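# Move deep-well plate into plate washer carrier

## Task

Take the deep-well plate from the shelved bench by the door and set it in the plate washer's carrier on the shelved bench by the window. It must rest flat on the carrier floor, within the corner stops, with its labelled short edge at the carrier end marked A1. The plate must never touch the floor. The robot must release it and back away; the placement only counts if it stays put without the robot holding it. The robot must not topple or finish leaning.

## Robot and tools

Robot: a Rainbow Robotics RB-Y1. It has a two-wheel drive base with two rear casters (0.66 m long, 0.58 m wide, front edge 0.10 m ahead of the drive axle), a folding torso (leg with ankle, knee, hip), a head with head_camera, and a left and a right 7-joint arm. Each arm has a parallel gripper and a wrist camera (left_wrist_camera, right_wrist_camera). Each arm is rated for 3 kg. Heavy loads held far forward can tip the robot, and nothing stops that.

Frames: the base frame sits on the floor midway between the drive wheels, with x forward, y left and z up. The reported chest, left_hand and right_hand are in this frame. A hand point is the spot between its finger pads. The fingers extend along the hand's -z and close along its x. Printed hand positions get less accurate at long reach. Odometry is the base frame as it was at scene start. It counts wheel turns only, so slip appears as travel. Heading runs -3.142 to 3.142, with left positive.

execute_actions(actions, cameras): actions is a list holding one action, or empty to just get state and images. An action may contain:
- base: exactly one relative move from the current spot. {"translate_m": d} drives straight d metres (-3 to 3, forward positive; it cannot go sideways). {"rotate_rad": d} turns in place d radians (-3.2 to 3.2, counter-clockwise/left positive). A base move needing over 8.667 s is refused.
- joints: absolute targets, keyed by joint name, in radians, except grippers in metres of pad opening. Ranges: torso_squat_rad 0 to 1.2 (higher lowers a level chest); torso_shift_rad -0.3 to 0.6 (positive pushes hips forward); torso_pitch_rad -0.2 to 1.4 (positive bows forward); torso_yaw_rad -1.5 to 1.5 (positive left). Shoulder pitch -2.356 to 2.356, with 0 hanging and negative swinging forward and up. Left shoulder roll 0 to 3.141 and right -3.141 to 0; both lift the arm outward. Shoulder yaw -2.094 to 2.094. Elbow -2.617 to 0.01 (negative bends). Forearm roll -3.141 to 3.141. Wrist pitch -1.57 to 1.919 (negative tips the hand forward). Hand roll -2.705 to 2.705. Gripper 0 to 0.1 m. head_pan_rad -0.523 to 0.523, relative to the chest. head_tilt_rad -0.35 to 1.57 (positive looks down). Yaw and roll signs on the right arm follow the left's convention. Tolerance for done is 0.02 rad, or 0.004 m for grippers. Combined torso limits: squat+shift<=1.52; squat-shift+pitch<=1.57; shift+0.5pitch-0.4squat<=0.7; shift+0.3pitch-0.5squat<=0.39. Breaking one leaves the torso off_target part-way.
- speeds: caps for that action only: translate_m 0.05 to 0.4 m/s, rotate_rad 0.1 to 1.509 rad/s. Defaults are the maxima.
- min_time_s: 0.1 to 8. This is the least duration for each arm and head motion.
Default joint speeds: arms 1 rad/s (wrist-end joints 1.5), head 1.5, squat and pitch 0.3, shift 0.15, torso yaw 0.6, grippers 0.1 m/s. Anything you omit may keep driving to its previous target. Unknown keys or out-of-range values reject the call, and nothing moves. cameras is a list from head_camera, left_wrist_camera, right_wrist_camera, all. Omitted or null means all; [] means none.

wait(seconds 0 to 10) lets the scene run on and returns state and images. zoom_image(camera, region [x0,y0,x1,y1] in pixels, max 504x504) magnifies part of that camera's latest full image. Head images are 896x504; wrist images are 644x364. read_manual gives licence texts only. finished_scene(scene) ends the current scene for good and reports success.

Result lines: base_status and joint_status tell how each commanded motion ended. done means reached; for the base it means the wheels turned enough, even if slipping. off_target means it stopped short and may still push. time_out means it ran too long. contact_stop means an arm or torso met strong resistance. stopped_with_arm means the torso halted because an arm hit. limit_stop_at_own_body means a self-collision guard halted it before touching; move the arm and torso apart. limit_stop_at_<name> covers other built-in limits. A stop on one joint of a group halts the whole group: torso, left arm, or right arm. "joint command not followed" plus a cause line means an arm-collision check blocked those targets. The gripper still acts, and the blocked targets may be retried later. on_its_own lists uncommanded parts; its "held at" shows a held target, not the actual position. Also shown: joint_positions, base_odometry, and motor temperatures per arm joint in listed order. Warnings appear as MOTOR HOT from 65 C and OVER-TEMPERATURE FAULT at 80 C, which brakes that arm. A torque fault (contact torque reaching the load limit: shoulders 60.9, elbow 31.3, wrist joints 21.7 N m, payload included) freezes everything for 10 s. After any fault, resend targets. Once a stop is reported, later motion calls in the same reply are skipped.

Gripping: to hold something, command an opening at least 0.005 m narrower than it. The resulting off_target is expected.

Cautions: after any contact stop, first back the arm away in its own action, then the torso. Exception: if both hands hold one object and the torso stops at once with nothing in the way, set every arm joint to its reported value and resend the torso. The base does not stop on collisions and may keep pushing. A bent leg can protrude past the front edge and shove the robot back unnoticed. Never let the arms strike or press each other; gripper-to-arm contact is not checked. Small unexplained pushes on loose objects may happen. Avoid dropping, slamming or hard pushing, keep the plate off the floor, and keep the robot upright.

Each tool is called after "Request:" as a command line: name --argument value for each argument, lists and objects as JSON in quotes; but a table of rows of numbers goes row by row, as --pt "numbers of a row", without its own name.

## Session

Request:
execute_actions --actions '[]'

Scene clock: 0.00 s.
Motor temperatures (°C, as the motors report them): left_arm=[28 29 29 28 32 29 37] | right_arm=[33 28 27 31 35 36 34]
base_odometry: x=+0.000 y=+0.000 heading=+0.000 (m, m, rad; odometry frame)
base_status: not commanded
joint_positions: torso_squat_rad=+0.350 torso_shift_rad=-0.001 torso_pitch_rad=-0.001 torso_yaw_rad=+0.000 left_shoulder_pitch_rad=+0.007 left_shoulder_roll_rad=+0.024 left_shoulder_yaw_rad=-0.034 left_elbow_rad=-0.231 left_forearm_roll_rad=+0.047 left_wrist_pitch_rad=-0.008 left_hand_roll_rad=+0.010 left_gripper_m=+0.100 right_shoulder_pitch_rad=+0.000 right_shoulder_roll_rad=-0.049 right_shoulder_yaw_rad=-0.001 right_elbow_rad=-0.271 right_forearm_roll_rad=-0.023 right_wrist_pitch_rad=-0.048 right_hand_roll_rad=-0.010 right_gripper_m=+0.099 head_pan_rad=+0.000 head_tilt_rad=+0.401
joint_status: not commanded
chest: x=-0.2290 y=-0.0010 z=+1.2474 quat_wxyz=(+1.000, +0.001, -0.001, +0.000) (m; base frame)
left_hand: x=-0.1191 y=+0.2348 z=+0.5710 quat_wxyz=(+0.993, +0.008, -0.117, +0.011) (m; base frame)
right_hand: x=-0.0859 y=-0.2570 z=+0.5783 quat_wxyz=(+0.987, -0.021, -0.160, -0.013) (m; base frame)
pictures: head_camera, left_wrist_camera, right_wrist_camera
Images, in order (width x height): head_camera 896x504, left_wrist_camera 644x364, right_wrist_camera 644x364.

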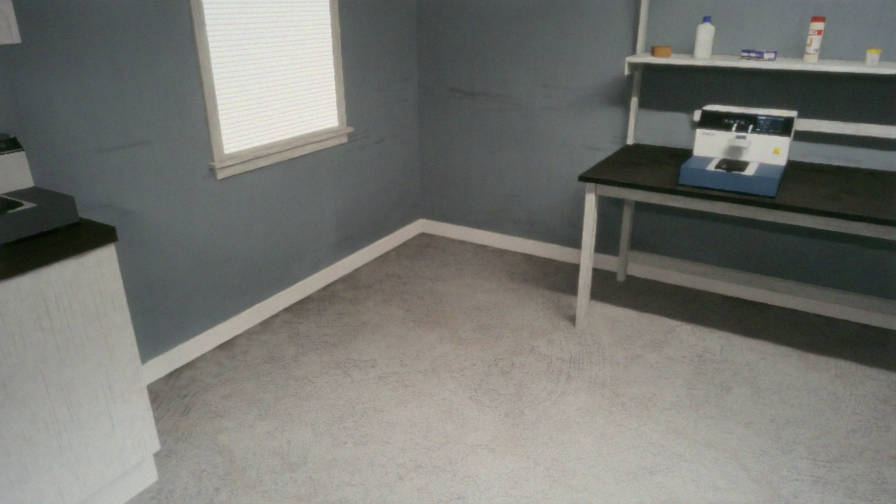

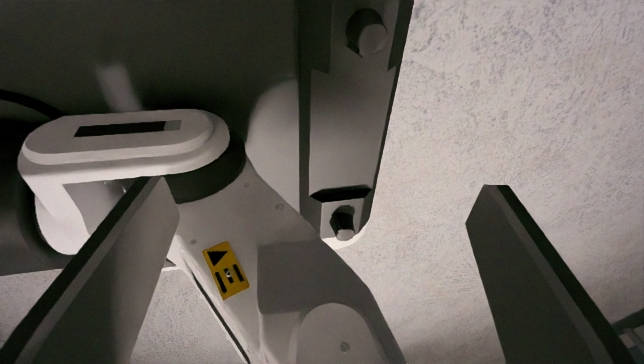

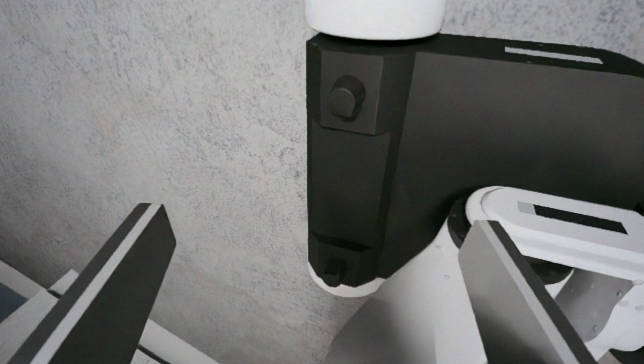

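Request:
execute_actions --actions '[{"base":{"rotate_rad":-1.2},"joints":{"head_tilt_rad":0.3}}]' --cameras '["head_camera"]'

Request:
execute_actions --actions '[{"base":{"rotate_rad":-1.2}}]' --cameras '["head_camera"]'

Scene clock: 4.63 s.
Motor temperatures (°C, as the motors report them): left_arm=[28 29 29 28 32 29 37] | right_arm=[33 28 27 31 35 36 34]
base_odometry: x=+0.000 y=+0.000 heading=-1.200 (m, m, rad; odometry frame)
base_status: done
joint_positions: torso_squat_rad=+0.350 torso_shift_rad=-0.001 torso_pitch_rad=-0.001 torso_yaw_rad=+0.000 left_shoulder_pitch_rad=+0.007 left_shoulder_roll_rad=+0.024 left_shoulder_yaw_rad=-0.034 left_elbow_rad=-0.231 left_forearm_roll_rad=+0.047 left_wrist_pitch_rad=-0.008 left_hand_roll_rad=+0.010 left_gripper_m=+0.100 right_shoulder_pitch_rad=+0.000 right_shoulder_roll_rad=-0.049 right_shoulder_yaw_rad=-0.001 right_elbow_rad=-0.271 right_forearm_roll_rad=-0.023 right_wrist_pitch_rad=-0.048 right_hand_roll_rad=-0.010 right_gripper_m=+0.099 head_pan_rad=+0.000 head_tilt_rad=+0.300
joint_status: all done
chest: x=-0.2290 y=-0.0010 z=+1.2474 quat_wxyz=(+1.000, +0.001, -0.001, +0.000) (m; base frame)
left_hand: x=-0.1191 y=+0.2348 z=+0.5710 quat_wxyz=(+0.993, +0.008, -0.117, +0.011) (m; base frame)
right_hand: x=-0.0860 y=-0.2570 z=+0.5783 quat_wxyz=(+0.987, -0.021, -0.160, -0.013) (m; base frame)
pictures: head_camera
Images, in order (width x height): head_camera 896x504.

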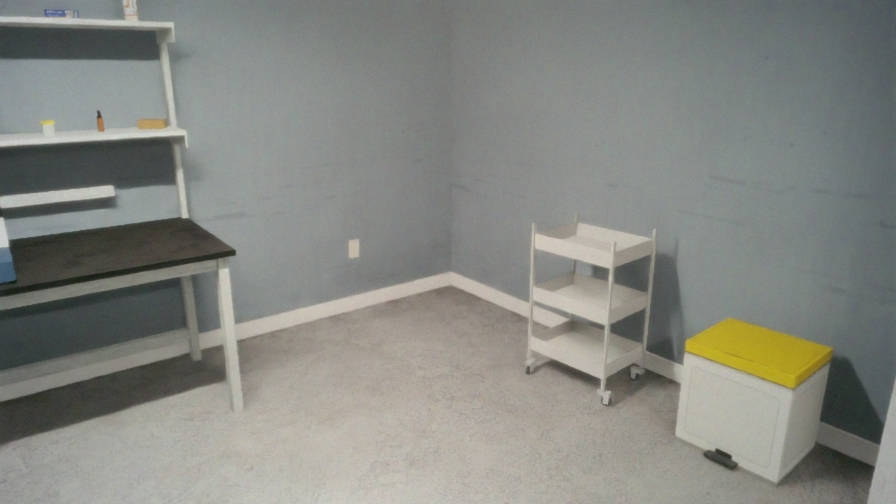

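Scene clock: 8.20 s.
Motor temperatures (°C, as the motors report them): left_arm=[28 29 29 28 32 29 37] | right_arm=[33 28 27 31 35 36 34]
base_odometry: x=+0.000 y=+0.000 heading=-2.399 (m, m, rad; odometry frame)
base_status: done
joint_positions: torso_squat_rad=+0.350 torso_shift_rad=-0.001 torso_pitch_rad=-0.001 torso_yaw_rad=+0.000 left_shoulder_pitch_rad=+0.007 left_shoulder_roll_rad=+0.024 left_shoulder_yaw_rad=-0.034 left_elbow_rad=-0.231 left_forearm_roll_rad=+0.047 left_wrist_pitch_rad=-0.008 left_hand_roll_rad=+0.010 left_gripper_m=+0.100 right_shoulder_pitch_rad=+0.000 right_shoulder_roll_rad=-0.049 right_shoulder_yaw_rad=-0.001 right_elbow_rad=-0.271 right_forearm_roll_rad=-0.023 right_wrist_pitch_rad=-0.048 right_hand_roll_rad=-0.010 right_gripper_m=+0.099 head_pan_rad=+0.000 head_tilt_rad=+0.300
joint_status: not commanded
chest: x=-0.2290 y=-0.0010 z=+1.2474 quat_wxyz=(+1.000, +0.001, -0.001, +0.000) (m; base frame)
left_hand: x=-0.1191 y=+0.2348 z=+0.5710 quat_wxyz=(+0.993, +0.008, -0.117, +0.011) (m; base frame)
right_hand: x=-0.0860 y=-0.2570 z=+0.5783 quat_wxyz=(+0.987, -0.021, -0.160, -0.013) (m; base frame)
pictures: head_camera
Images, in order (width x height): head_camera 896x504.

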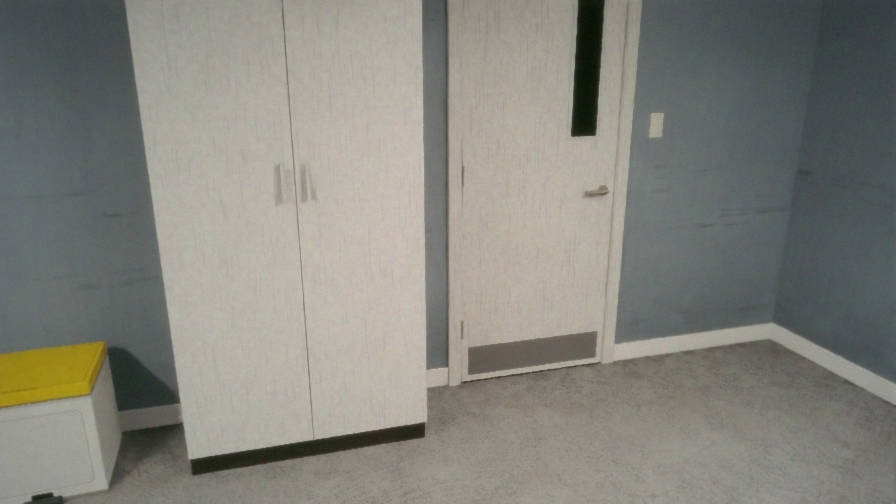

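Request:
execute_actions --actions '[{"base":{"rotate_rad":-1.2}}]' --cameras '["head_camera"]'

Scene clock: 12.60 s.
Motor temperatures (°C, as the motors report them): left_arm=[28 29 29 28 32 29 37] | right_arm=[33 28 27 31 35 36 34]
base_odometry: x=+0.000 y=+0.000 heading=+2.685 (m, m, rad; odometry frame)
base_status: done
joint_positions: torso_squat_rad=+0.350 torso_shift_rad=-0.001 torso_pitch_rad=-0.001 torso_yaw_rad=+0.000 left_shoulder_pitch_rad=+0.007 left_shoulder_roll_rad=+0.024 left_shoulder_yaw_rad=-0.034 left_elbow_rad=-0.231 left_forearm_roll_rad=+0.047 left_wrist_pitch_rad=-0.008 left_hand_roll_rad=+0.010 left_gripper_m=+0.100 right_shoulder_pitch_rad=+0.000 right_shoulder_roll_rad=-0.049 right_shoulder_yaw_rad=-0.001 right_elbow_rad=-0.271 right_forearm_roll_rad=-0.023 right_wrist_pitch_rad=-0.048 right_hand_roll_rad=-0.010 right_gripper_m=+0.099 head_pan_rad=+0.000 head_tilt_rad=+0.300
joint_status: not commanded
chest: x=-0.2290 y=-0.0010 z=+1.2474 quat_wxyz=(+1.000, +0.001, -0.001, +0.000) (m; base frame)
left_hand: x=-0.1192 y=+0.2348 z=+0.5710 quat_wxyz=(+0.993, +0.008, -0.117, +0.011) (m; base frame)
right_hand: x=-0.0860 y=-0.2570 z=+0.5783 quat_wxyz=(+0.987, -0.021, -0.160, -0.013) (m; base frame)
pictures: head_camera
Images, in order (width x height): head_camera 896x504.

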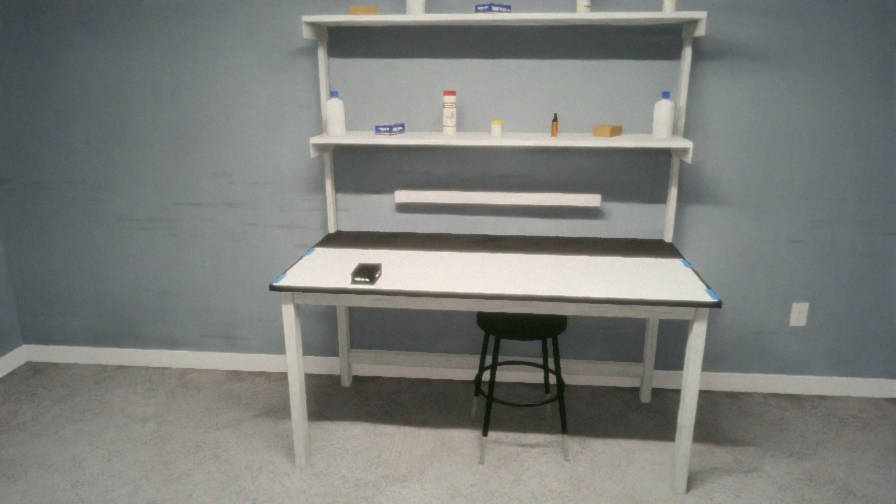

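Request:
execute_actions --actions '[{"base":{"translate_m":1.4},"joints":{"head_tilt_rad":0.85,"head_pan_rad":0.2}}]' --cameras '["head_camera"]'

Scene clock: 20.47 s.
Motor temperatures (°C, as the motors report them): left_arm=[28 29 29 28 32 29 37] | right_arm=[33 28 27 31 35 36 34]
base_odometry: x=-1.256 y=+0.619 heading=+2.684 (m, m, rad; odometry frame)
base_status: done
joint_positions: torso_squat_rad=+0.350 torso_shift_rad=-0.001 torso_pitch_rad=-0.001 torso_yaw_rad=+0.000 left_shoulder_pitch_rad=+0.007 left_shoulder_roll_rad=+0.024 left_shoulder_yaw_rad=-0.034 left_elbow_rad=-0.231 left_forearm_roll_rad=+0.047 left_wrist_pitch_rad=-0.008 left_hand_roll_rad=+0.010 left_gripper_m=+0.100 right_shoulder_pitch_rad=+0.000 right_shoulder_roll_rad=-0.049 right_shoulder_yaw_rad=-0.001 right_elbow_rad=-0.271 right_forearm_roll_rad=-0.023 right_wrist_pitch_rad=-0.048 right_hand_roll_rad=-0.010 right_gripper_m=+0.099 head_pan_rad=+0.200 head_tilt_rad=+0.850
joint_status: all done
chest: x=-0.2289 y=-0.0010 z=+1.2474 quat_wxyz=(+1.000, +0.001, -0.001, +0.000) (m; base frame)
left_hand: x=-0.1191 y=+0.2348 z=+0.5710 quat_wxyz=(+0.993, +0.008, -0.117, +0.011) (m; base frame)
right_hand: x=-0.0859 y=-0.2570 z=+0.5783 quat_wxyz=(+0.987, -0.021, -0.160, -0.013) (m; base frame)
pictures: head_camera
Images, in order (width x height): head_camera 896x504.

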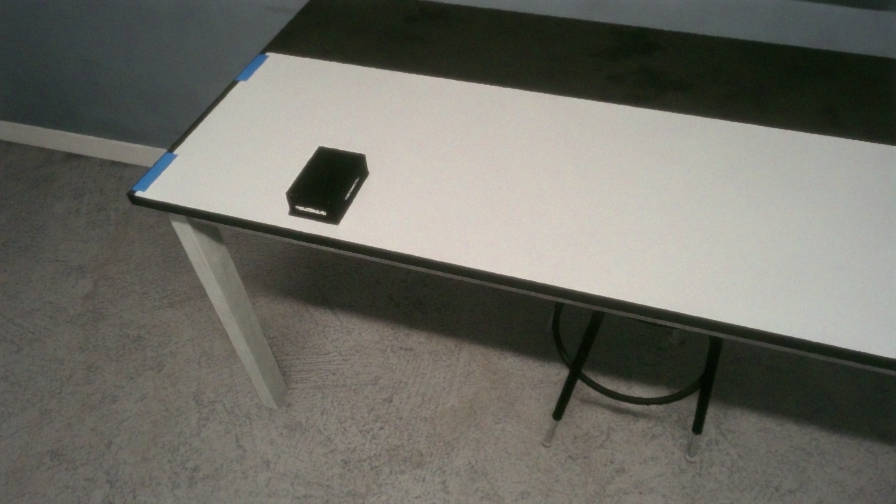

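Request:
execute_actions --actions '[{"joints":{"torso_squat_rad":0.1,"torso_shift_rad":0.4,"torso_yaw_rad":0.446,"left_shoulder_pitch_rad":-0.323,"left_shoulder_roll_rad":0.017,"left_shoulder_yaw_rad":0.109,"left_elbow_rad":-1.519,"left_forearm_roll_rad":0,"left_wrist_pitch_rad":1.824,"left_hand_roll_rad":1.025,"right_shoulder_pitch_rad":0.3,"right_elbow_rad":-0.1,"head_tilt_rad":1.0,"head_pan_rad":0.3}}]' --cameras '[]'

Request:
execute_actions --actions '[{"base":{"translate_m":0.3}}]' --cameras '["head_camera","left_wrist_camera"]'

Scene clock: 40.33 s.
Motor temperatures (°C, as the motors report them): left_arm=[28 29 29 28 32 29 37] | right_arm=[33 28 27 31 35 36 34]
base_odometry: x=-1.256 y=+0.619 heading=+2.684 (m, m, rad; odometry frame)
base_status: not commanded
joint_positions: torso_squat_rad=+0.100 torso_shift_rad=+0.400 torso_pitch_rad=-0.001 torso_yaw_rad=+0.446 left_shoulder_pitch_rad=-0.323 left_shoulder_roll_rad=+0.017 left_shoulder_yaw_rad=+0.109 left_elbow_rad=-1.519 left_forearm_roll_rad=+0.000 left_wrist_pitch_rad=+1.824 left_hand_roll_rad=+1.025 left_gripper_m=+0.100 right_shoulder_pitch_rad=+0.300 right_shoulder_roll_rad=-0.049 right_shoulder_yaw_rad=-0.001 right_elbow_rad=-0.100 right_forearm_roll_rad=-0.023 right_wrist_pitch_rad=-0.048 right_hand_roll_rad=-0.010 right_gripper_m=+0.099 head_pan_rad=+0.300 head_tilt_rad=+1.000
joint_status: all done
chest: x=+0.0428 y=-0.0010 z=+1.2314 quat_wxyz=(+0.975, +0.001, -0.001, +0.221) (m; base frame)
left_hand: x=+0.2803 y=+0.3570 z=+0.8619 quat_wxyz=(+0.742, +0.000, -0.001, +0.671) (m; base frame)
right_hand: x=+0.0099 y=-0.2960 z=+0.5640 quat_wxyz=(+0.985, -0.043, +0.059, +0.159) (m; base frame)
pictures: none
No camera images: the call's "cameras" was empty. Leave "cameras" out to get every camera's image.

Scene clock: 42.43 s.
Motor temperatures (°C, as the motors report them): left_arm=[28 29 29 28 32 29 37] | right_arm=[33 28 27 31 35 36 34]
base_odometry: x=-1.525 y=+0.751 heading=+2.684 (m, m, rad; odometry frame)
base_status: done
joint_positions: torso_squat_rad=+0.100 torso_shift_rad=+0.400 torso_pitch_rad=-0.001 torso_yaw_rad=+0.446 left_shoulder_pitch_rad=-0.323 left_shoulder_roll_rad=+0.017 left_shoulder_yaw_rad=+0.109 left_elbow_rad=-1.519 left_forearm_roll_rad=+0.000 left_wrist_pitch_rad=+1.824 left_hand_roll_rad=+1.025 left_gripper_m=+0.100 right_shoulder_pitch_rad=+0.300 right_shoulder_roll_rad=-0.049 right_shoulder_yaw_rad=-0.001 right_elbow_rad=-0.100 right_forearm_roll_rad=-0.023 right_wrist_pitch_rad=-0.048 right_hand_roll_rad=-0.010 right_gripper_m=+0.099 head_pan_rad=+0.300 head_tilt_rad=+1.000
joint_status: not commanded
chest: x=+0.0428 y=-0.0010 z=+1.2314 quat_wxyz=(+0.975, +0.001, -0.001, +0.221) (m; base frame)
left_hand: x=+0.2803 y=+0.3570 z=+0.8619 quat_wxyz=(+0.742, +0.000, -0.001, +0.671) (m; base frame)
right_hand: x=+0.0100 y=-0.2959 z=+0.5640 quat_wxyz=(+0.985, -0.043, +0.059, +0.159) (m; base frame)
pictures: head_camera, left_wrist_camera
Images, in order (width x height): head_camera 896x504, left_wrist_camera 644x364.

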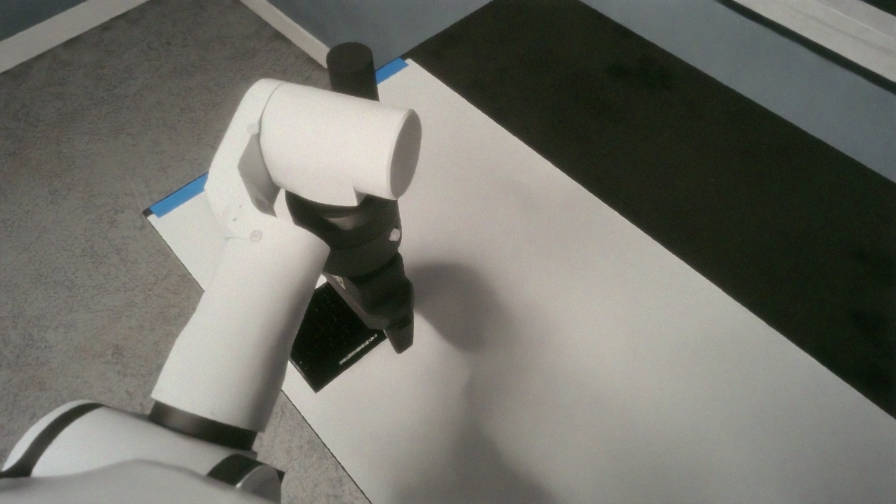

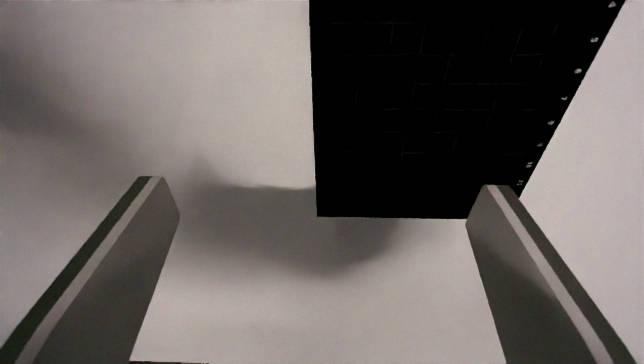

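Request:
execute_actions --actions '[{"joints":{"torso_yaw_rad":0.599,"left_shoulder_pitch_rad":-0.435,"left_shoulder_roll_rad":0.03,"left_shoulder_yaw_rad":0.145,"left_elbow_rad":-1.359,"left_wrist_pitch_rad":1.771,"left_hand_roll_rad":0.871}}]' --cameras '["left_wrist_camera"]'

Scene clock: 48.80 s.
Motor temperatures (°C, as the motors report them): left_arm=[28 29 29 29 32 29 37] | right_arm=[33 28 27 31 35 36 34]
base_odometry: x=-1.525 y=+0.751 heading=+2.684 (m, m, rad; odometry frame)
base_status: not commanded
joint_positions: torso_squat_rad=+0.100 torso_shift_rad=+0.399 torso_pitch_rad=-0.002 torso_yaw_rad=+0.549 left_shoulder_pitch_rad=-0.435 left_shoulder_roll_rad=+0.030 left_shoulder_yaw_rad=+0.145 left_elbow_rad=-1.359 left_forearm_roll_rad=+0.000 left_wrist_pitch_rad=+1.771 left_hand_roll_rad=+0.871 left_gripper_m=+0.100 right_shoulder_pitch_rad=+0.304 right_shoulder_roll_rad=-0.047 right_shoulder_yaw_rad=-0.001 right_elbow_rad=-0.098 right_forearm_roll_rad=-0.022 right_wrist_pitch_rad=-0.048 right_hand_roll_rad=-0.010 right_gripper_m=+0.099 head_pan_rad=+0.300 head_tilt_rad=+1.000
joint_status: torso_yaw_rad contact_stop (moved +0.103 of +0.153); the others done
on_its_own: torso_yaw_rad is held at +0.550, not at your +0.599, since a contact_stop
chest: x=+0.0422 y=-0.0010 z=+1.2316 quat_wxyz=(+0.963, +0.001, -0.001, +0.271) (m; base frame)
left_hand: x=+0.2654 y=+0.3938 z=+0.8619 quat_wxyz=(+0.758, +0.000, -0.001, +0.652) (m; base frame)
right_hand: x=+0.0361 y=-0.2983 z=+0.5650 quat_wxyz=(+0.975, -0.046, +0.059, +0.209) (m; base frame)
pictures: left_wrist_camera
Images, in order (width x height): left_wrist_camera 644x364.

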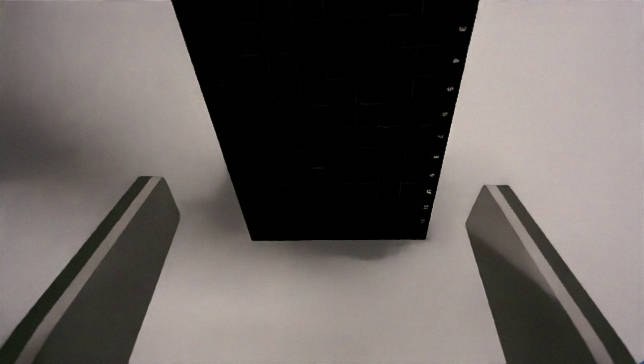

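The right arm touched the table; moving it back.

Request:
execute_actions --actions '[{"joints":{"right_shoulder_pitch_rad":0.7,"right_elbow_rad":0}}]' --cameras '[]'

Request:
execute_actions --actions '[{"joints":{"torso_yaw_rad":0.59,"left_hand_roll_rad":0.9}}]' --cameras '["left_wrist_camera"]'

Scene clock: 51.60 s.
Motor temperatures (°C, as the motors report them): left_arm=[28 29 29 29 32 29 37] | right_arm=[33 28 27 31 35 36 34]
base_odometry: x=-1.525 y=+0.751 heading=+2.684 (m, m, rad; odometry frame)
base_status: not commanded
joint_positions: torso_squat_rad=+0.100 torso_shift_rad=+0.400 torso_pitch_rad=-0.002 torso_yaw_rad=+0.550 left_shoulder_pitch_rad=-0.435 left_shoulder_roll_rad=+0.030 left_shoulder_yaw_rad=+0.145 left_elbow_rad=-1.359 left_forearm_roll_rad=+0.000 left_wrist_pitch_rad=+1.771 left_hand_roll_rad=+0.871 left_gripper_m=+0.100 right_shoulder_pitch_rad=+0.701 right_shoulder_roll_rad=-0.049 right_shoulder_yaw_rad=-0.001 right_elbow_rad=+0.000 right_forearm_roll_rad=-0.022 right_wrist_pitch_rad=-0.048 right_hand_roll_rad=-0.010 right_gripper_m=+0.099 head_pan_rad=+0.300 head_tilt_rad=+1.000
joint_status: all done
on_its_own: torso_yaw_rad is held at +0.550, not at your +0.599, since a contact_stop
chest: x=+0.0425 y=-0.0010 z=+1.2316 quat_wxyz=(+0.962, +0.001, -0.001, +0.271) (m; base frame)
left_hand: x=+0.2655 y=+0.3939 z=+0.8618 quat_wxyz=(+0.758, +0.000, -0.001, +0.652) (m; base frame)
right_hand: x=-0.2448 y=-0.4125 z=+0.7037 quat_wxyz=(+0.943, -0.111, +0.282, +0.137) (m; base frame)
pictures: none
No camera images: the call's "cameras" was empty. Leave "cameras" out to get every camera's image.

Scene clock: 52.27 s.
Motor temperatures (°C, as the motors report them): left_arm=[28 29 29 29 32 29 37] | right_arm=[33 28 27 31 35 36 34]
base_odometry: x=-1.525 y=+0.751 heading=+2.684 (m, m, rad; odometry frame)
base_status: not commanded
joint_positions: torso_squat_rad=+0.100 torso_shift_rad=+0.400 torso_pitch_rad=-0.002 torso_yaw_rad=+0.590 left_shoulder_pitch_rad=-0.435 left_shoulder_roll_rad=+0.030 left_shoulder_yaw_rad=+0.145 left_elbow_rad=-1.359 left_forearm_roll_rad=+0.000 left_wrist_pitch_rad=+1.771 left_hand_roll_rad=+0.900 left_gripper_m=+0.100 right_shoulder_pitch_rad=+0.700 right_shoulder_roll_rad=-0.049 right_shoulder_yaw_rad=-0.001 right_elbow_rad=+0.000 right_forearm_roll_rad=-0.022 right_wrist_pitch_rad=-0.048 right_hand_roll_rad=-0.010 right_gripper_m=+0.099 head_pan_rad=+0.300 head_tilt_rad=+1.000
joint_status: all done
chest: x=+0.0425 y=-0.0010 z=+1.2316 quat_wxyz=(+0.957, +0.001, -0.001, +0.291) (m; base frame)
left_hand: x=+0.2495 y=+0.4026 z=+0.8618 quat_wxyz=(+0.735, +0.000, -0.001, +0.678) (m; base frame)
right_hand: x=-0.2278 y=-0.4239 z=+0.7036 quat_wxyz=(+0.940, -0.117, +0.279, +0.156) (m; base frame)
pictures: left_wrist_camera
Images, in order (width x height): left_wrist_camera 644x364.

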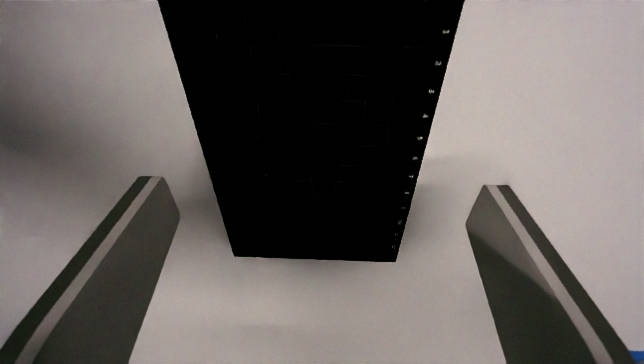

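Request:
execute_actions --actions '[{"joints":{"left_shoulder_pitch_rad":-0.425,"left_shoulder_roll_rad":0.029,"left_shoulder_yaw_rad":0.142,"left_elbow_rad":-1.152,"left_wrist_pitch_rad":1.554},"min_time_s":1}]' --cameras '["left_wrist_camera","head_camera"]'

Scene clock: 55.57 s.
Motor temperatures (°C, as the motors report them): left_arm=[28 29 29 29 32 29 37] | right_arm=[33 28 27 32 35 36 34]
base_odometry: x=-1.525 y=+0.751 heading=+2.684 (m, m, rad; odometry frame)
base_status: not commanded
joint_positions: torso_squat_rad=+0.100 torso_shift_rad=+0.400 torso_pitch_rad=-0.002 torso_yaw_rad=+0.590 left_shoulder_pitch_rad=-0.425 left_shoulder_roll_rad=+0.029 left_shoulder_yaw_rad=+0.142 left_elbow_rad=-1.152 left_forearm_roll_rad=+0.000 left_wrist_pitch_rad=+1.554 left_hand_roll_rad=+0.900 left_gripper_m=+0.100 right_shoulder_pitch_rad=+0.700 right_shoulder_roll_rad=-0.049 right_shoulder_yaw_rad=-0.001 right_elbow_rad=+0.000 right_forearm_roll_rad=-0.022 right_wrist_pitch_rad=-0.048 right_hand_roll_rad=-0.010 right_gripper_m=+0.099 head_pan_rad=+0.300 head_tilt_rad=+1.000
joint_status: all done
chest: x=+0.0425 y=-0.0010 z=+1.2316 quat_wxyz=(+0.957, +0.001, -0.001, +0.291) (m; base frame)
left_hand: x=+0.2464 y=+0.4010 z=+0.8050 quat_wxyz=(+0.735, +0.000, -0.001, +0.678) (m; base frame)
right_hand: x=-0.2278 y=-0.4239 z=+0.7036 quat_wxyz=(+0.940, -0.117, +0.279, +0.156) (m; base frame)
pictures: head_camera, left_wrist_camera
Images, in order (width x height): head_camera 896x504, left_wrist_camera 644x364.

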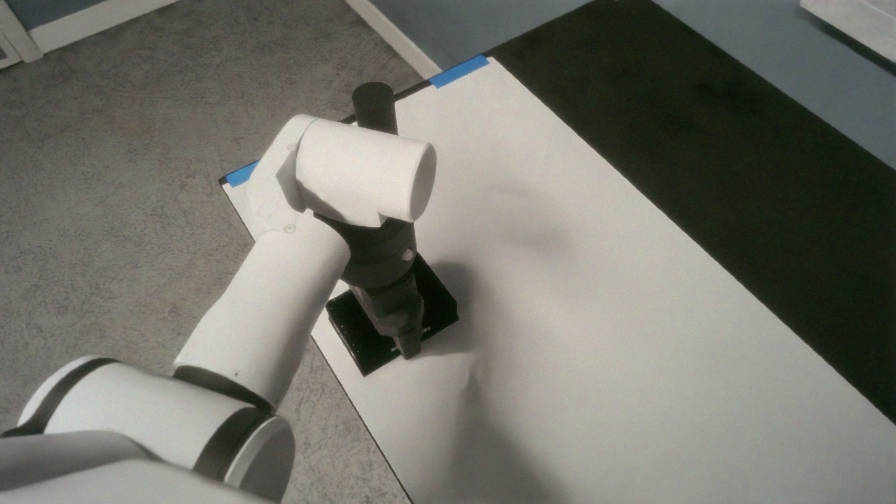

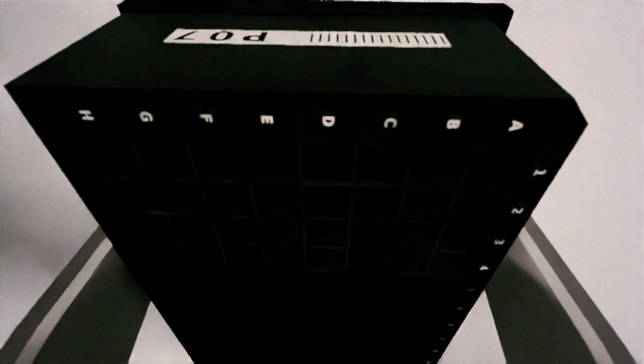

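Request:
execute_actions --actions '[{"joints":{"left_gripper_m":0.07}}]' --cameras '[]'

Request:
execute_actions --actions '[{"joints":{"left_shoulder_pitch_rad":-0.435,"left_shoulder_roll_rad":0.03,"left_shoulder_yaw_rad":0.145,"left_elbow_rad":-1.359,"left_wrist_pitch_rad":1.771},"min_time_s":1}]' --cameras '[]'

Request:
execute_actions --actions '[{"base":{"translate_m":-0.4},"joints":{"torso_yaw_rad":0,"torso_shift_rad":0.1,"head_pan_rad":0,"head_tilt_rad":0.5}}]' --cameras '["left_wrist_camera"]'

Request:
execute_actions --actions '[{"base":{"rotate_rad":3.084}}]' --cameras '[]'

Request:
execute_actions --actions '[{"base":{"translate_m":2.6}}]' --cameras '["head_camera"]'

Scene clock: 60.13 s.
Motor temperatures (°C, as the motors report them): left_arm=[28 29 29 29 32 29 37] | right_arm=[33 28 27 32 35 36 34]
base_odometry: x=-1.525 y=+0.751 heading=+2.684 (m, m, rad; odometry frame)
base_status: not commanded
joint_positions: torso_squat_rad=+0.100 torso_shift_rad=+0.400 torso_pitch_rad=-0.002 torso_yaw_rad=+0.590 left_shoulder_pitch_rad=-0.425 left_shoulder_roll_rad=+0.029 left_shoulder_yaw_rad=+0.142 left_elbow_rad=-1.152 left_forearm_roll_rad=+0.000 left_wrist_pitch_rad=+1.554 left_hand_roll_rad=+0.900 left_gripper_m=+0.083 right_shoulder_pitch_rad=+0.700 right_shoulder_roll_rad=-0.049 right_shoulder_yaw_rad=-0.001 right_elbow_rad=+0.000 right_forearm_roll_rad=-0.022 right_wrist_pitch_rad=-0.048 right_hand_roll_rad=-0.010 right_gripper_m=+0.099 head_pan_rad=+0.300 head_tilt_rad=+1.000
joint_status: left_gripper_m off_target (ended at +0.083, target +0.070)
chest: x=+0.0425 y=-0.0010 z=+1.2316 quat_wxyz=(+0.957, +0.001, -0.001, +0.291) (m; base frame)
left_hand: x=+0.2464 y=+0.4010 z=+0.8050 quat_wxyz=(+0.735, +0.000, -0.001, +0.678) (m; base frame)
right_hand: x=-0.2278 y=-0.4239 z=+0.7036 quat_wxyz=(+0.940, -0.117, +0.279, +0.156) (m; base frame)
pictures: none
No camera images: the call's "cameras" was empty. Leave "cameras" out to get every camera's image.

Scene clock: 61.43 s.
Motor temperatures (°C, as the motors report them): left_arm=[28 29 29 29 32 29 37] | right_arm=[33 28 27 32 35 36 34]
base_odometry: x=-1.525 y=+0.751 heading=+2.684 (m, m, rad; odometry frame)
base_status: not commanded
joint_positions: torso_squat_rad=+0.100 torso_shift_rad=+0.400 torso_pitch_rad=-0.002 torso_yaw_rad=+0.590 left_shoulder_pitch_rad=-0.435 left_shoulder_roll_rad=+0.030 left_shoulder_yaw_rad=+0.145 left_elbow_rad=-1.359 left_forearm_roll_rad=+0.000 left_wrist_pitch_rad=+1.771 left_hand_roll_rad=+0.900 left_gripper_m=+0.083 right_shoulder_pitch_rad=+0.700 right_shoulder_roll_rad=-0.049 right_shoulder_yaw_rad=-0.001 right_elbow_rad=+0.000 right_forearm_roll_rad=-0.022 right_wrist_pitch_rad=-0.048 right_hand_roll_rad=-0.010 right_gripper_m=+0.099 head_pan_rad=+0.300 head_tilt_rad=+1.000
joint_status: all done
chest: x=+0.0425 y=-0.0010 z=+1.2316 quat_wxyz=(+0.957, +0.001, -0.001, +0.291) (m; base frame)
left_hand: x=+0.2495 y=+0.4024 z=+0.8617 quat_wxyz=(+0.735, +0.000, -0.001, +0.678) (m; base frame)
right_hand: x=-0.2278 y=-0.4239 z=+0.7036 quat_wxyz=(+0.940, -0.117, +0.279, +0.156) (m; base frame)
pictures: none
No camera images: the call's "cameras" was empty. Leave "cameras" out to get every camera's image.

Scene clock: 64.20 s.
Motor temperatures (°C, as the motors report them): left_arm=[28 29 29 29 32 29 37] | right_arm=[33 28 27 32 35 36 34]
base_odometry: x=-1.166 y=+0.575 heading=+2.686 (m, m, rad; odometry frame)
base_status: done
joint_positions: torso_squat_rad=+0.100 torso_shift_rad=+0.100 torso_pitch_rad=-0.002 torso_yaw_rad=+0.000 left_shoulder_pitch_rad=-0.435 left_shoulder_roll_rad=+0.030 left_shoulder_yaw_rad=+0.145 left_elbow_rad=-1.359 left_forearm_roll_rad=+0.000 left_wrist_pitch_rad=+1.771 left_hand_roll_rad=+0.900 left_gripper_m=+0.083 right_shoulder_pitch_rad=+0.700 right_shoulder_roll_rad=-0.049 right_shoulder_yaw_rad=-0.001 right_elbow_rad=+0.000 right_forearm_roll_rad=-0.022 right_wrist_pitch_rad=-0.048 right_hand_roll_rad=-0.010 right_gripper_m=+0.099 head_pan_rad=+0.000 head_tilt_rad=+0.500
joint_status: all done
chest: x=-0.1590 y=-0.0010 z=+1.2829 quat_wxyz=(+1.000, +0.001, -0.001, +0.000) (m; base frame)
left_hand: x=+0.2373 y=+0.2194 z=+0.9132 quat_wxyz=(+0.900, +0.000, -0.001, +0.435) (m; base frame)
right_hand: x=-0.6191 y=-0.2016 z=+0.7550 quat_wxyz=(+0.945, -0.030, +0.301, -0.124) (m; base frame)
pictures: left_wrist_camera
Images, in order (width x height): left_wrist_camera 644x364.

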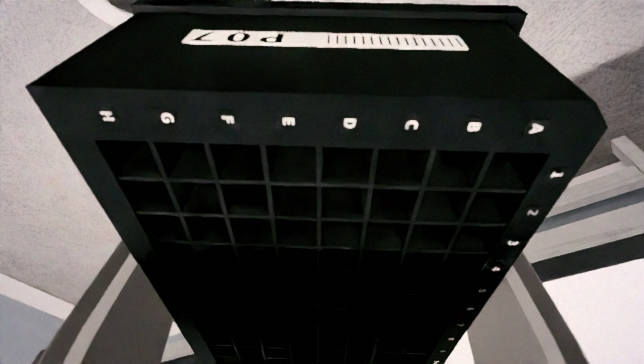

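Scene clock: 77.33 s.
Motor temperatures (°C, as the motors report them): left_arm=[29 29 29 29 32 29 37] | right_arm=[33 34 27 32 39 36 36]
TORQUE FAULT: right_shoulder_roll_rad reached its load limit. The robot stopped for 10 seconds, dropped its targets and accepts commands again. The stop added 8.3 s to the call and to motion_time.
base_odometry: x=-1.163 y=+0.569 heading=-1.101 (m, m, rad; odometry frame)
base_status: rotate_rad torque_fault (by the wheels' count: +2.496 of +3.084)
joint_positions: torso_squat_rad=+0.099 torso_shift_rad=+0.104 torso_pitch_rad=+0.006 torso_yaw_rad=-0.001 left_shoulder_pitch_rad=-0.435 left_shoulder_roll_rad=+0.030 left_shoulder_yaw_rad=+0.145 left_elbow_rad=-1.359 left_forearm_roll_rad=+0.000 left_wrist_pitch_rad=+1.771 left_hand_roll_rad=+0.900 left_gripper_m=+0.083 right_shoulder_pitch_rad=+0.712 right_shoulder_roll_rad=+0.052 right_shoulder_yaw_rad=+0.002 right_elbow_rad=+0.009 right_forearm_roll_rad=-0.020 right_wrist_pitch_rad=-0.048 right_hand_roll_rad=-0.008 right_gripper_m=+0.099 head_pan_rad=+0.000 head_tilt_rad=+0.500
joint_status: not commanded
chest: x=-0.1541 y=+0.0009 z=+1.2827 quat_wxyz=(+1.000, +0.000, +0.003, -0.001) (m; base frame)
left_hand: x=+0.2398 y=+0.2202 z=+0.9097 quat_wxyz=(+0.901, +0.001, +0.003, +0.434) (m; base frame)
right_hand: x=-0.6105 y=-0.1222 z=+0.7603 quat_wxyz=(+0.940, +0.017, +0.309, -0.141) (m; base frame)
pictures: none
No camera images: the call's "cameras" was empty. Leave "cameras" out to get every camera's image.

not run: a stop came earlier in this reply.

Request:
execute_actions --actions '[{"joints":{"right_shoulder_pitch_rad":0.1,"right_shoulder_roll_rad":-0.08,"right_elbow_rad":-0.1,"left_gripper_m":0.07}}]' --cameras '[]'

Request:
execute_actions --actions '[{"base":{"translate_m":0.3}}]' --cameras '[]'

Request:
execute_actions --actions '[{"base":{"rotate_rad":0.63},"joints":{"torso_pitch_rad":0,"torso_shift_rad":0.1}}]' --cameras '[]'

Request:
execute_actions --actions '[{"base":{"translate_m":2.3}}]' --cameras '["head_camera","left_wrist_camera"]'

Scene clock: 87.40 s.
Motor temperatures (°C, as the motors report them): left_arm=[29 29 29 29 32 29 37] | right_arm=[33 33 28 32 41 39 38]
TORQUE FAULT: right_shoulder_roll_rad reached its load limit. The robot stopped for 10 seconds, dropped its targets and accepts commands again. The robot was already stopped when this call's commands were due to start, so it ran none of them. The stop added 7.6 s to the call and to motion_time.
base_odometry: x=-1.163 y=+0.569 heading=-1.101 (m, m, rad; odometry frame)
base_status: not commanded
joint_positions: torso_squat_rad=+0.099 torso_shift_rad=+0.104 torso_pitch_rad=+0.005 torso_yaw_rad=-0.001 left_shoulder_pitch_rad=-0.435 left_shoulder_roll_rad=+0.030 left_shoulder_yaw_rad=+0.145 left_elbow_rad=-1.359 left_forearm_roll_rad=+0.000 left_wrist_pitch_rad=+1.771 left_hand_roll_rad=+0.900 left_gripper_m=+0.083 right_shoulder_pitch_rad=+0.714 right_shoulder_roll_rad=+0.053 right_shoulder_yaw_rad=+0.004 right_elbow_rad=+0.012 right_forearm_roll_rad=-0.017 right_wrist_pitch_rad=-0.050 right_hand_roll_rad=-0.006 right_gripper_m=+0.099 head_pan_rad=+0.000 head_tilt_rad=+0.500
joint_status: left_gripper_m not_run; right_shoulder_pitch_rad not_run; right_shoulder_roll_rad not_run; right_elbow_rad not_run
on_its_own: right_shoulder_pitch_rad is held at +0.712, not at your +0.100, since a torque_fault; right_shoulder_roll_rad is held at +0.051, not at your -0.080, since a torque_fault; right_elbow_rad is held at +0.009, not at your -0.100, since a torque_fault
chest: x=-0.1544 y=+0.0007 z=+1.2828 quat_wxyz=(+1.000, +0.000, +0.003, -0.001) (m; base frame)
left_hand: x=+0.2398 y=+0.2202 z=+0.9100 quat_wxyz=(+0.901, +0.001, +0.003, +0.435) (m; base frame)
right_hand: x=-0.6118 y=-0.1212 z=+0.7614 quat_wxyz=(+0.941, +0.019, +0.310, -0.138) (m; base frame)
pictures: none
No camera images: the call's "cameras" was empty. Leave "cameras" out to get every camera's image.

not run: a stop came earlier in this reply.

not run: a stop came earlier in this reply.

not run: a stop came earlier in this reply.

Request:
execute_actions --actions '[{"base":{"rotate_rad":-0.2},"joints":{"torso_yaw_rad":-0.2}}]' --cameras '[]'

Scene clock: 97.47 s.
Motor temperatures (°C, as the motors report them): left_arm=[29 29 29 29 32 29 37] | right_arm=[33 32 28 32 43 42 39]
TORQUE FAULT: right_shoulder_roll_rad reached its load limit. The robot stopped for 10 seconds, dropped its targets and accepts commands again. The robot was already stopped when this call's commands were due to start, so it ran none of them. The stop added 7.1 s to the call and to motion_time.
base_odometry: x=-1.163 y=+0.569 heading=-1.101 (m, m, rad; odometry frame)
base_status: rotate_rad not_run
joint_positions: torso_squat_rad=+0.099 torso_shift_rad=+0.104 torso_pitch_rad=+0.005 torso_yaw_rad=-0.001 left_shoulder_pitch_rad=-0.435 left_shoulder_roll_rad=+0.030 left_shoulder_yaw_rad=+0.145 left_elbow_rad=-1.359 left_forearm_roll_rad=+0.000 left_wrist_pitch_rad=+1.771 left_hand_roll_rad=+0.900 left_gripper_m=+0.083 right_shoulder_pitch_rad=+0.714 right_shoulder_roll_rad=+0.053 right_shoulder_yaw_rad=+0.006 right_elbow_rad=+0.013 right_forearm_roll_rad=-0.015 right_wrist_pitch_rad=-0.052 right_hand_roll_rad=-0.004 right_gripper_m=+0.099 head_pan_rad=+0.000 head_tilt_rad=+0.500
joint_status: torso_yaw_rad not_run
on_its_own: torso_yaw_rad is held at +0.000, not at your -0.200, since a torque_fault; right_shoulder_pitch_rad is held at +0.714, not at your +0.100, since a torque_fault; right_shoulder_roll_rad is held at +0.051, not at your -0.080, since a torque_fault; right_elbow_rad is held at +0.012, not at your -0.100, since a torque_fault
chest: x=-0.1545 y=+0.0007 z=+1.2828 quat_wxyz=(+1.000, +0.000, +0.002, -0.001) (m; base frame)
left_hand: x=+0.2397 y=+0.2202 z=+0.9101 quat_wxyz=(+0.901, +0.001, +0.003, +0.435) (m; base frame)
right_hand: x=-0.6122 y=-0.1210 z=+0.7618 quat_wxyz=(+0.941, +0.020, +0.309, -0.135) (m; base frame)
pictures: none
No camera images: the call's "cameras" was empty. Leave "cameras" out to get every camera's image.

Request:
execute_actions --actions '[]' --cameras '[]'

Request:
execute_actions --actions '[{"base":{"rotate_rad":-0.2},"joints":{"torso_yaw_rad":-0.2}}]' --cameras '[]'

Scene clock: 107.53 s.
Motor temperatures (°C, as the motors report them): left_arm=[29 29 29 29 32 29 37] | right_arm=[33 31 28 32 45 44 40]
TORQUE FAULT: right_shoulder_roll_rad reached its load limit. The robot stopped for 10 seconds, dropped its targets and accepts commands again. The stop added 8.3 s to the call and to motion_time.
base_odometry: x=-1.163 y=+0.569 heading=-1.101 (m, m, rad; odometry frame)
base_status: rotate_rad not_run
joint_positions: torso_squat_rad=+0.099 torso_shift_rad=+0.104 torso_pitch_rad=+0.005 torso_yaw_rad=-0.001 left_shoulder_pitch_rad=-0.435 left_shoulder_roll_rad=+0.030 left_shoulder_yaw_rad=+0.145 left_elbow_rad=-1.359 left_forearm_roll_rad=+0.000 left_wrist_pitch_rad=+1.771 left_hand_roll_rad=+0.900 left_gripper_m=+0.083 right_shoulder_pitch_rad=+0.715 right_shoulder_roll_rad=+0.053 right_shoulder_yaw_rad=+0.009 right_elbow_rad=+0.015 right_forearm_roll_rad=-0.012 right_wrist_pitch_rad=-0.055 right_hand_roll_rad=-0.002 right_gripper_m=+0.099 head_pan_rad=+0.000 head_tilt_rad=+0.500
joint_status: torso_yaw_rad not_run
on_its_own: torso_yaw_rad is held at +0.000, not at your -0.200, since a torque_fault; right_shoulder_pitch_rad is held at +0.714, not at your +0.100, since a torque_fault; right_shoulder_roll_rad is held at +0.051, not at your -0.080, since a torque_fault; right_elbow_rad is held at +0.013, not at your -0.100, since a torque_fault
chest: x=-0.1545 y=+0.0007 z=+1.2828 quat_wxyz=(+1.000, +0.000, +0.002, -0.001) (m; base frame)
left_hand: x=+0.2397 y=+0.2202 z=+0.9102 quat_wxyz=(+0.901, +0.001, +0.002, +0.435) (m; base frame)
right_hand: x=-0.6124 y=-0.1210 z=+0.7619 quat_wxyz=(+0.942, +0.021, +0.309, -0.132) (m; base frame)
pictures: none
No camera images: the call's "cameras" was empty. Leave "cameras" out to get every camera's image.

not run: a stop came earlier in this reply.

Request:
execute_actions --actions '[{"base":{"rotate_rad":-0.2},"joints":{"torso_yaw_rad":-0.2}}]' --cameras '[]'

Scene clock: 117.60 s.
Motor temperatures (°C, as the motors report them): left_arm=[29 29 29 29 32 29 37] | right_arm=[33 31 28 32 45 46 41]
TORQUE FAULT: right_shoulder_roll_rad reached its load limit. The robot stopped for 10 seconds, dropped its targets and accepts commands again. The robot was already stopped when this call's commands were due to start, so it ran none of them. The stop added 8.8 s to the call and to motion_time.
base_odometry: x=-1.163 y=+0.569 heading=-1.101 (m, m, rad; odometry frame)
base_status: rotate_rad not_run
joint_positions: torso_squat_rad=+0.099 torso_shift_rad=+0.103 torso_pitch_rad=+0.005 torso_yaw_rad=-0.001 left_shoulder_pitch_rad=-0.435 left_shoulder_roll_rad=+0.030 left_shoulder_yaw_rad=+0.145 left_elbow_rad=-1.359 left_forearm_roll_rad=+0.000 left_wrist_pitch_rad=+1.771 left_hand_roll_rad=+0.900 left_gripper_m=+0.083 right_shoulder_pitch_rad=+0.715 right_shoulder_roll_rad=+0.053 right_shoulder_yaw_rad=+0.011 right_elbow_rad=+0.016 right_forearm_roll_rad=-0.010 right_wrist_pitch_rad=-0.058 right_hand_roll_rad=+0.000 right_gripper_m=+0.099 head_pan_rad=+0.000 head_tilt_rad=+0.500
joint_status: torso_yaw_rad not_run
on_its_own: torso_yaw_rad is held at +0.000, not at your -0.200, since a torque_fault; right_shoulder_pitch_rad is held at +0.715, not at your +0.100, since a torque_fault; right_shoulder_roll_rad is held at +0.051, not at your -0.080, since a torque_fault; right_elbow_rad is held at +0.015, not at your -0.100, since a torque_fault
chest: x=-0.1546 y=+0.0006 z=+1.2828 quat_wxyz=(+1.000, +0.000, +0.002, -0.001) (m; base frame)
left_hand: x=+0.2397 y=+0.2202 z=+0.9102 quat_wxyz=(+0.901, +0.001, +0.002, +0.435) (m; base frame)
right_hand: x=-0.6125 y=-0.1210 z=+0.7619 quat_wxyz=(+0.942, +0.022, +0.308, -0.129) (m; base frame)
pictures: none
No camera images: the call's "cameras" was empty. Leave "cameras" out to get every camera's image.

Request:
execute_actions --actions '[{"base":{"rotate_rad":-0.2},"joints":{"torso_yaw_rad":-0.2}}]' --cameras '[]'

Scene clock: 127.67 s.
Motor temperatures (°C, as the motors report them): left_arm=[29 29 29 29 32 29 37] | right_arm=[34 30 28 32 46 48 41]
TORQUE FAULT: right_shoulder_roll_rad reached its load limit. The robot stopped for 10 seconds, dropped its targets and accepts commands again. The robot was already stopped when this call's commands were due to start, so it ran none of them. The stop added 8.9 s to the call and to motion_time.
base_odometry: x=-1.163 y=+0.569 heading=-1.101 (m, m, rad; odometry frame)
base_status: rotate_rad not_run
joint_positions: torso_squat_rad=+0.099 torso_shift_rad=+0.103 torso_pitch_rad=+0.005 torso_yaw_rad=-0.001 left_shoulder_pitch_rad=-0.435 left_shoulder_roll_rad=+0.030 left_shoulder_yaw_rad=+0.145 left_elbow_rad=-1.359 left_forearm_roll_rad=+0.000 left_wrist_pitch_rad=+1.771 left_hand_roll_rad=+0.900 left_gripper_m=+0.083 right_shoulder_pitch_rad=+0.715 right_shoulder_roll_rad=+0.053 right_shoulder_yaw_rad=+0.013 right_elbow_rad=+0.017 right_forearm_roll_rad=-0.007 right_wrist_pitch_rad=-0.061 right_hand_roll_rad=+0.001 right_gripper_m=+0.099 head_pan_rad=+0.000 head_tilt_rad=+0.500
joint_status: torso_yaw_rad not_run
on_its_own: torso_yaw_rad is held at +0.000, not at your -0.200, since a torque_fault; right_shoulder_pitch_rad is held at +0.715, not at your +0.100, since a torque_fault; right_shoulder_roll_rad is held at +0.051, not at your -0.080, since a torque_fault; right_elbow_rad is held at +0.016, not at your -0.100, since a torque_fault
chest: x=-0.1547 y=+0.0006 z=+1.2828 quat_wxyz=(+1.000, +0.000, +0.002, -0.001) (m; base frame)
left_hand: x=+0.2396 y=+0.2202 z=+0.9103 quat_wxyz=(+0.901, +0.001, +0.002, +0.435) (m; base frame)
right_hand: x=-0.6125 y=-0.1210 z=+0.7620 quat_wxyz=(+0.943, +0.023, +0.307, -0.126) (m; base frame)
pictures: none
No camera images: the call's "cameras" was empty. Leave "cameras" out to get every camera's image.

Request:
execute_actions --actions '[{"base":{"rotate_rad":-0.2},"joints":{"torso_yaw_rad":-0.2}}]' --cameras '[]'

Scene clock: 137.73 s.
Motor temperatures (°C, as the motors report them): left_arm=[29 29 29 30 32 29 37] | right_arm=[34 30 28 32 46 48 42]
TORQUE FAULT: right_shoulder_roll_rad reached its load limit. The robot stopped for 10 seconds, dropped its targets and accepts commands again. The robot was already stopped when this call's commands were due to start, so it ran none of them. The stop added 9.1 s to the call and to motion_time.
base_odometry: x=-1.163 y=+0.569 heading=-1.101 (m, m, rad; odometry frame)
base_status: rotate_rad not_run
joint_positions: torso_squat_rad=+0.099 torso_shift_rad=+0.103 torso_pitch_rad=+0.004 torso_yaw_rad=-0.001 left_shoulder_pitch_rad=-0.435 left_shoulder_roll_rad=+0.030 left_shoulder_yaw_rad=+0.145 left_elbow_rad=-1.359 left_forearm_roll_rad=+0.000 left_wrist_pitch_rad=+1.771 left_hand_roll_rad=+0.900 left_gripper_m=+0.083 right_shoulder_pitch_rad=+0.716 right_shoulder_roll_rad=+0.053 right_shoulder_yaw_rad=+0.015 right_elbow_rad=+0.017 right_forearm_roll_rad=-0.005 right_wrist_pitch_rad=-0.063 right_hand_roll_rad=+0.003 right_gripper_m=+0.099 head_pan_rad=+0.000 head_tilt_rad=+0.500
joint_status: torso_yaw_rad not_run
on_its_own: torso_yaw_rad is held at +0.000, not at your -0.200, since a torque_fault; right_shoulder_pitch_rad is held at +0.715, not at your +0.100, since a torque_fault; right_shoulder_roll_rad is held at +0.051, not at your -0.080, since a torque_fault; right_elbow_rad is held at +0.017, not at your -0.100, since a torque_fault
chest: x=-0.1548 y=+0.0006 z=+1.2828 quat_wxyz=(+1.000, +0.000, +0.002, -0.001) (m; base frame)
left_hand: x=+0.2396 y=+0.2201 z=+0.9103 quat_wxyz=(+0.901, +0.001, +0.002, +0.435) (m; base frame)
right_hand: x=-0.6125 y=-0.1210 z=+0.7620 quat_wxyz=(+0.944, +0.024, +0.306, -0.123) (m; base frame)
pictures: none
No camera images: the call's "cameras" was empty. Leave "cameras" out to get every camera's image.

Request:
execute_actions --actions '[{"base":{"rotate_rad":-0.2},"joints":{"torso_yaw_rad":-0.2}}]' --cameras '[]'

Scene clock: 147.80 s.
Motor temperatures (°C, as the motors report them): left_arm=[29 29 29 30 32 29 37] | right_arm=[34 30 28 32 46 49 42]
TORQUE FAULT: right_shoulder_roll_rad reached its load limit. The robot stopped for 10 seconds, dropped its targets and accepts commands again. The robot was already stopped when this call's commands were due to start, so it ran none of them. The stop added 8.6 s to the call and to motion_time.
base_odometry: x=-1.163 y=+0.569 heading=-1.100 (m, m, rad; odometry frame)
base_status: rotate_rad not_run
joint_positions: torso_squat_rad=+0.099 torso_shift_rad=+0.103 torso_pitch_rad=+0.004 torso_yaw_rad=-0.001 left_shoulder_pitch_rad=-0.435 left_shoulder_roll_rad=+0.030 left_shoulder_yaw_rad=+0.145 left_elbow_rad=-1.359 left_forearm_roll_rad=+0.000 left_wrist_pitch_rad=+1.771 left_hand_roll_rad=+0.900 left_gripper_m=+0.083 right_shoulder_pitch_rad=+0.717 right_shoulder_roll_rad=+0.053 right_shoulder_yaw_rad=+0.017 right_elbow_rad=+0.017 right_forearm_roll_rad=-0.002 right_wrist_pitch_rad=-0.066 right_hand_roll_rad=+0.005 right_gripper_m=+0.099 head_pan_rad=+0.000 head_tilt_rad=+0.500
joint_status: torso_yaw_rad not_run
on_its_own: torso_yaw_rad is held at +0.000, not at your -0.200, since a torque_fault; right_shoulder_pitch_rad is held at +0.716, not at your +0.100, since a torque_fault; right_shoulder_roll_rad is held at +0.051, not at your -0.080, since a torque_fault; right_elbow_rad is held at +0.017, not at your -0.100, since a torque_fault
chest: x=-0.1548 y=+0.0006 z=+1.2828 quat_wxyz=(+1.000, +0.000, +0.002, -0.001) (m; base frame)
left_hand: x=+0.2395 y=+0.2201 z=+0.9104 quat_wxyz=(+0.901, +0.001, +0.002, +0.435) (m; base frame)
right_hand: x=-0.6125 y=-0.1210 z=+0.7620 quat_wxyz=(+0.944, +0.025, +0.305, -0.121) (m; base frame)
pictures: none
No camera images: the call's "cameras" was empty. Leave "cameras" out to get every camera's image.

Request:
execute_actions --actions '[{"base":{"rotate_rad":-0.2},"joints":{"torso_yaw_rad":-0.2}}]' --cameras '["right_wrist_camera"]'

Scene clock: 157.87 s.
Motor temperatures (°C, as the motors report them): left_arm=[29 29 29 30 32 29 37] | right_arm=[34 29 28 32 46 49 42]
TORQUE FAULT: right_shoulder_roll_rad reached its load limit. The robot stopped for 10 seconds, dropped its targets and accepts commands again. The robot was already stopped when this call's commands were due to start, so it ran none of them. The stop added 8.0 s to the call and to motion_time.
base_odometry: x=-1.163 y=+0.569 heading=-1.100 (m, m, rad; odometry frame)
base_status: rotate_rad not_run
joint_positions: torso_squat_rad=+0.099 torso_shift_rad=+0.103 torso_pitch_rad=+0.004 torso_yaw_rad=-0.001 left_shoulder_pitch_rad=-0.435 left_shoulder_roll_rad=+0.030 left_shoulder_yaw_rad=+0.145 left_elbow_rad=-1.359 left_forearm_roll_rad=+0.000 left_wrist_pitch_rad=+1.771 left_hand_roll_rad=+0.900 left_gripper_m=+0.083 right_shoulder_pitch_rad=+0.718 right_shoulder_roll_rad=+0.053 right_shoulder_yaw_rad=+0.019 right_elbow_rad=+0.017 right_forearm_roll_rad=+0.000 right_wrist_pitch_rad=-0.068 right_hand_roll_rad=+0.007 right_gripper_m=+0.099 head_pan_rad=+0.000 head_tilt_rad=+0.500
joint_status: torso_yaw_rad not_run
on_its_own: torso_yaw_rad is held at +0.000, not at your -0.200, since a torque_fault; right_shoulder_pitch_rad is held at +0.717, not at your +0.100, since a torque_fault; right_shoulder_roll_rad is held at +0.051, not at your -0.080, since a torque_fault; right_elbow_rad is held at +0.017, not at your -0.100, since a torque_fault; right_forearm_roll_rad is held at -0.002, not at its first target -0.023, since a torque_fault
chest: x=-0.1549 y=+0.0005 z=+1.2828 quat_wxyz=(+1.000, +0.000, +0.002, -0.001) (m; base frame)
left_hand: x=+0.2395 y=+0.2201 z=+0.9104 quat_wxyz=(+0.901, +0.001, +0.002, +0.435) (m; base frame)
right_hand: x=-0.6126 y=-0.1210 z=+0.7620 quat_wxyz=(+0.945, +0.026, +0.304, -0.118) (m; base frame)
pictures: right_wrist_camera
Images, in order (width x height): right_wrist_camera 644x364.

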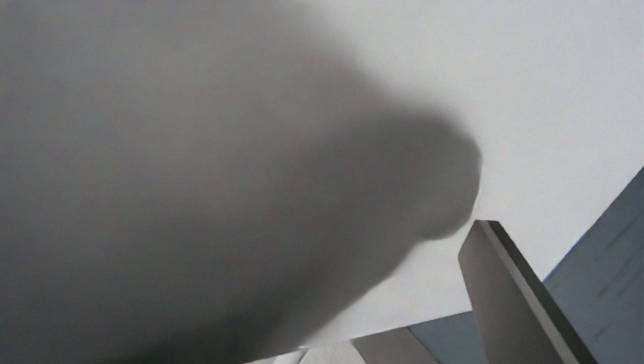

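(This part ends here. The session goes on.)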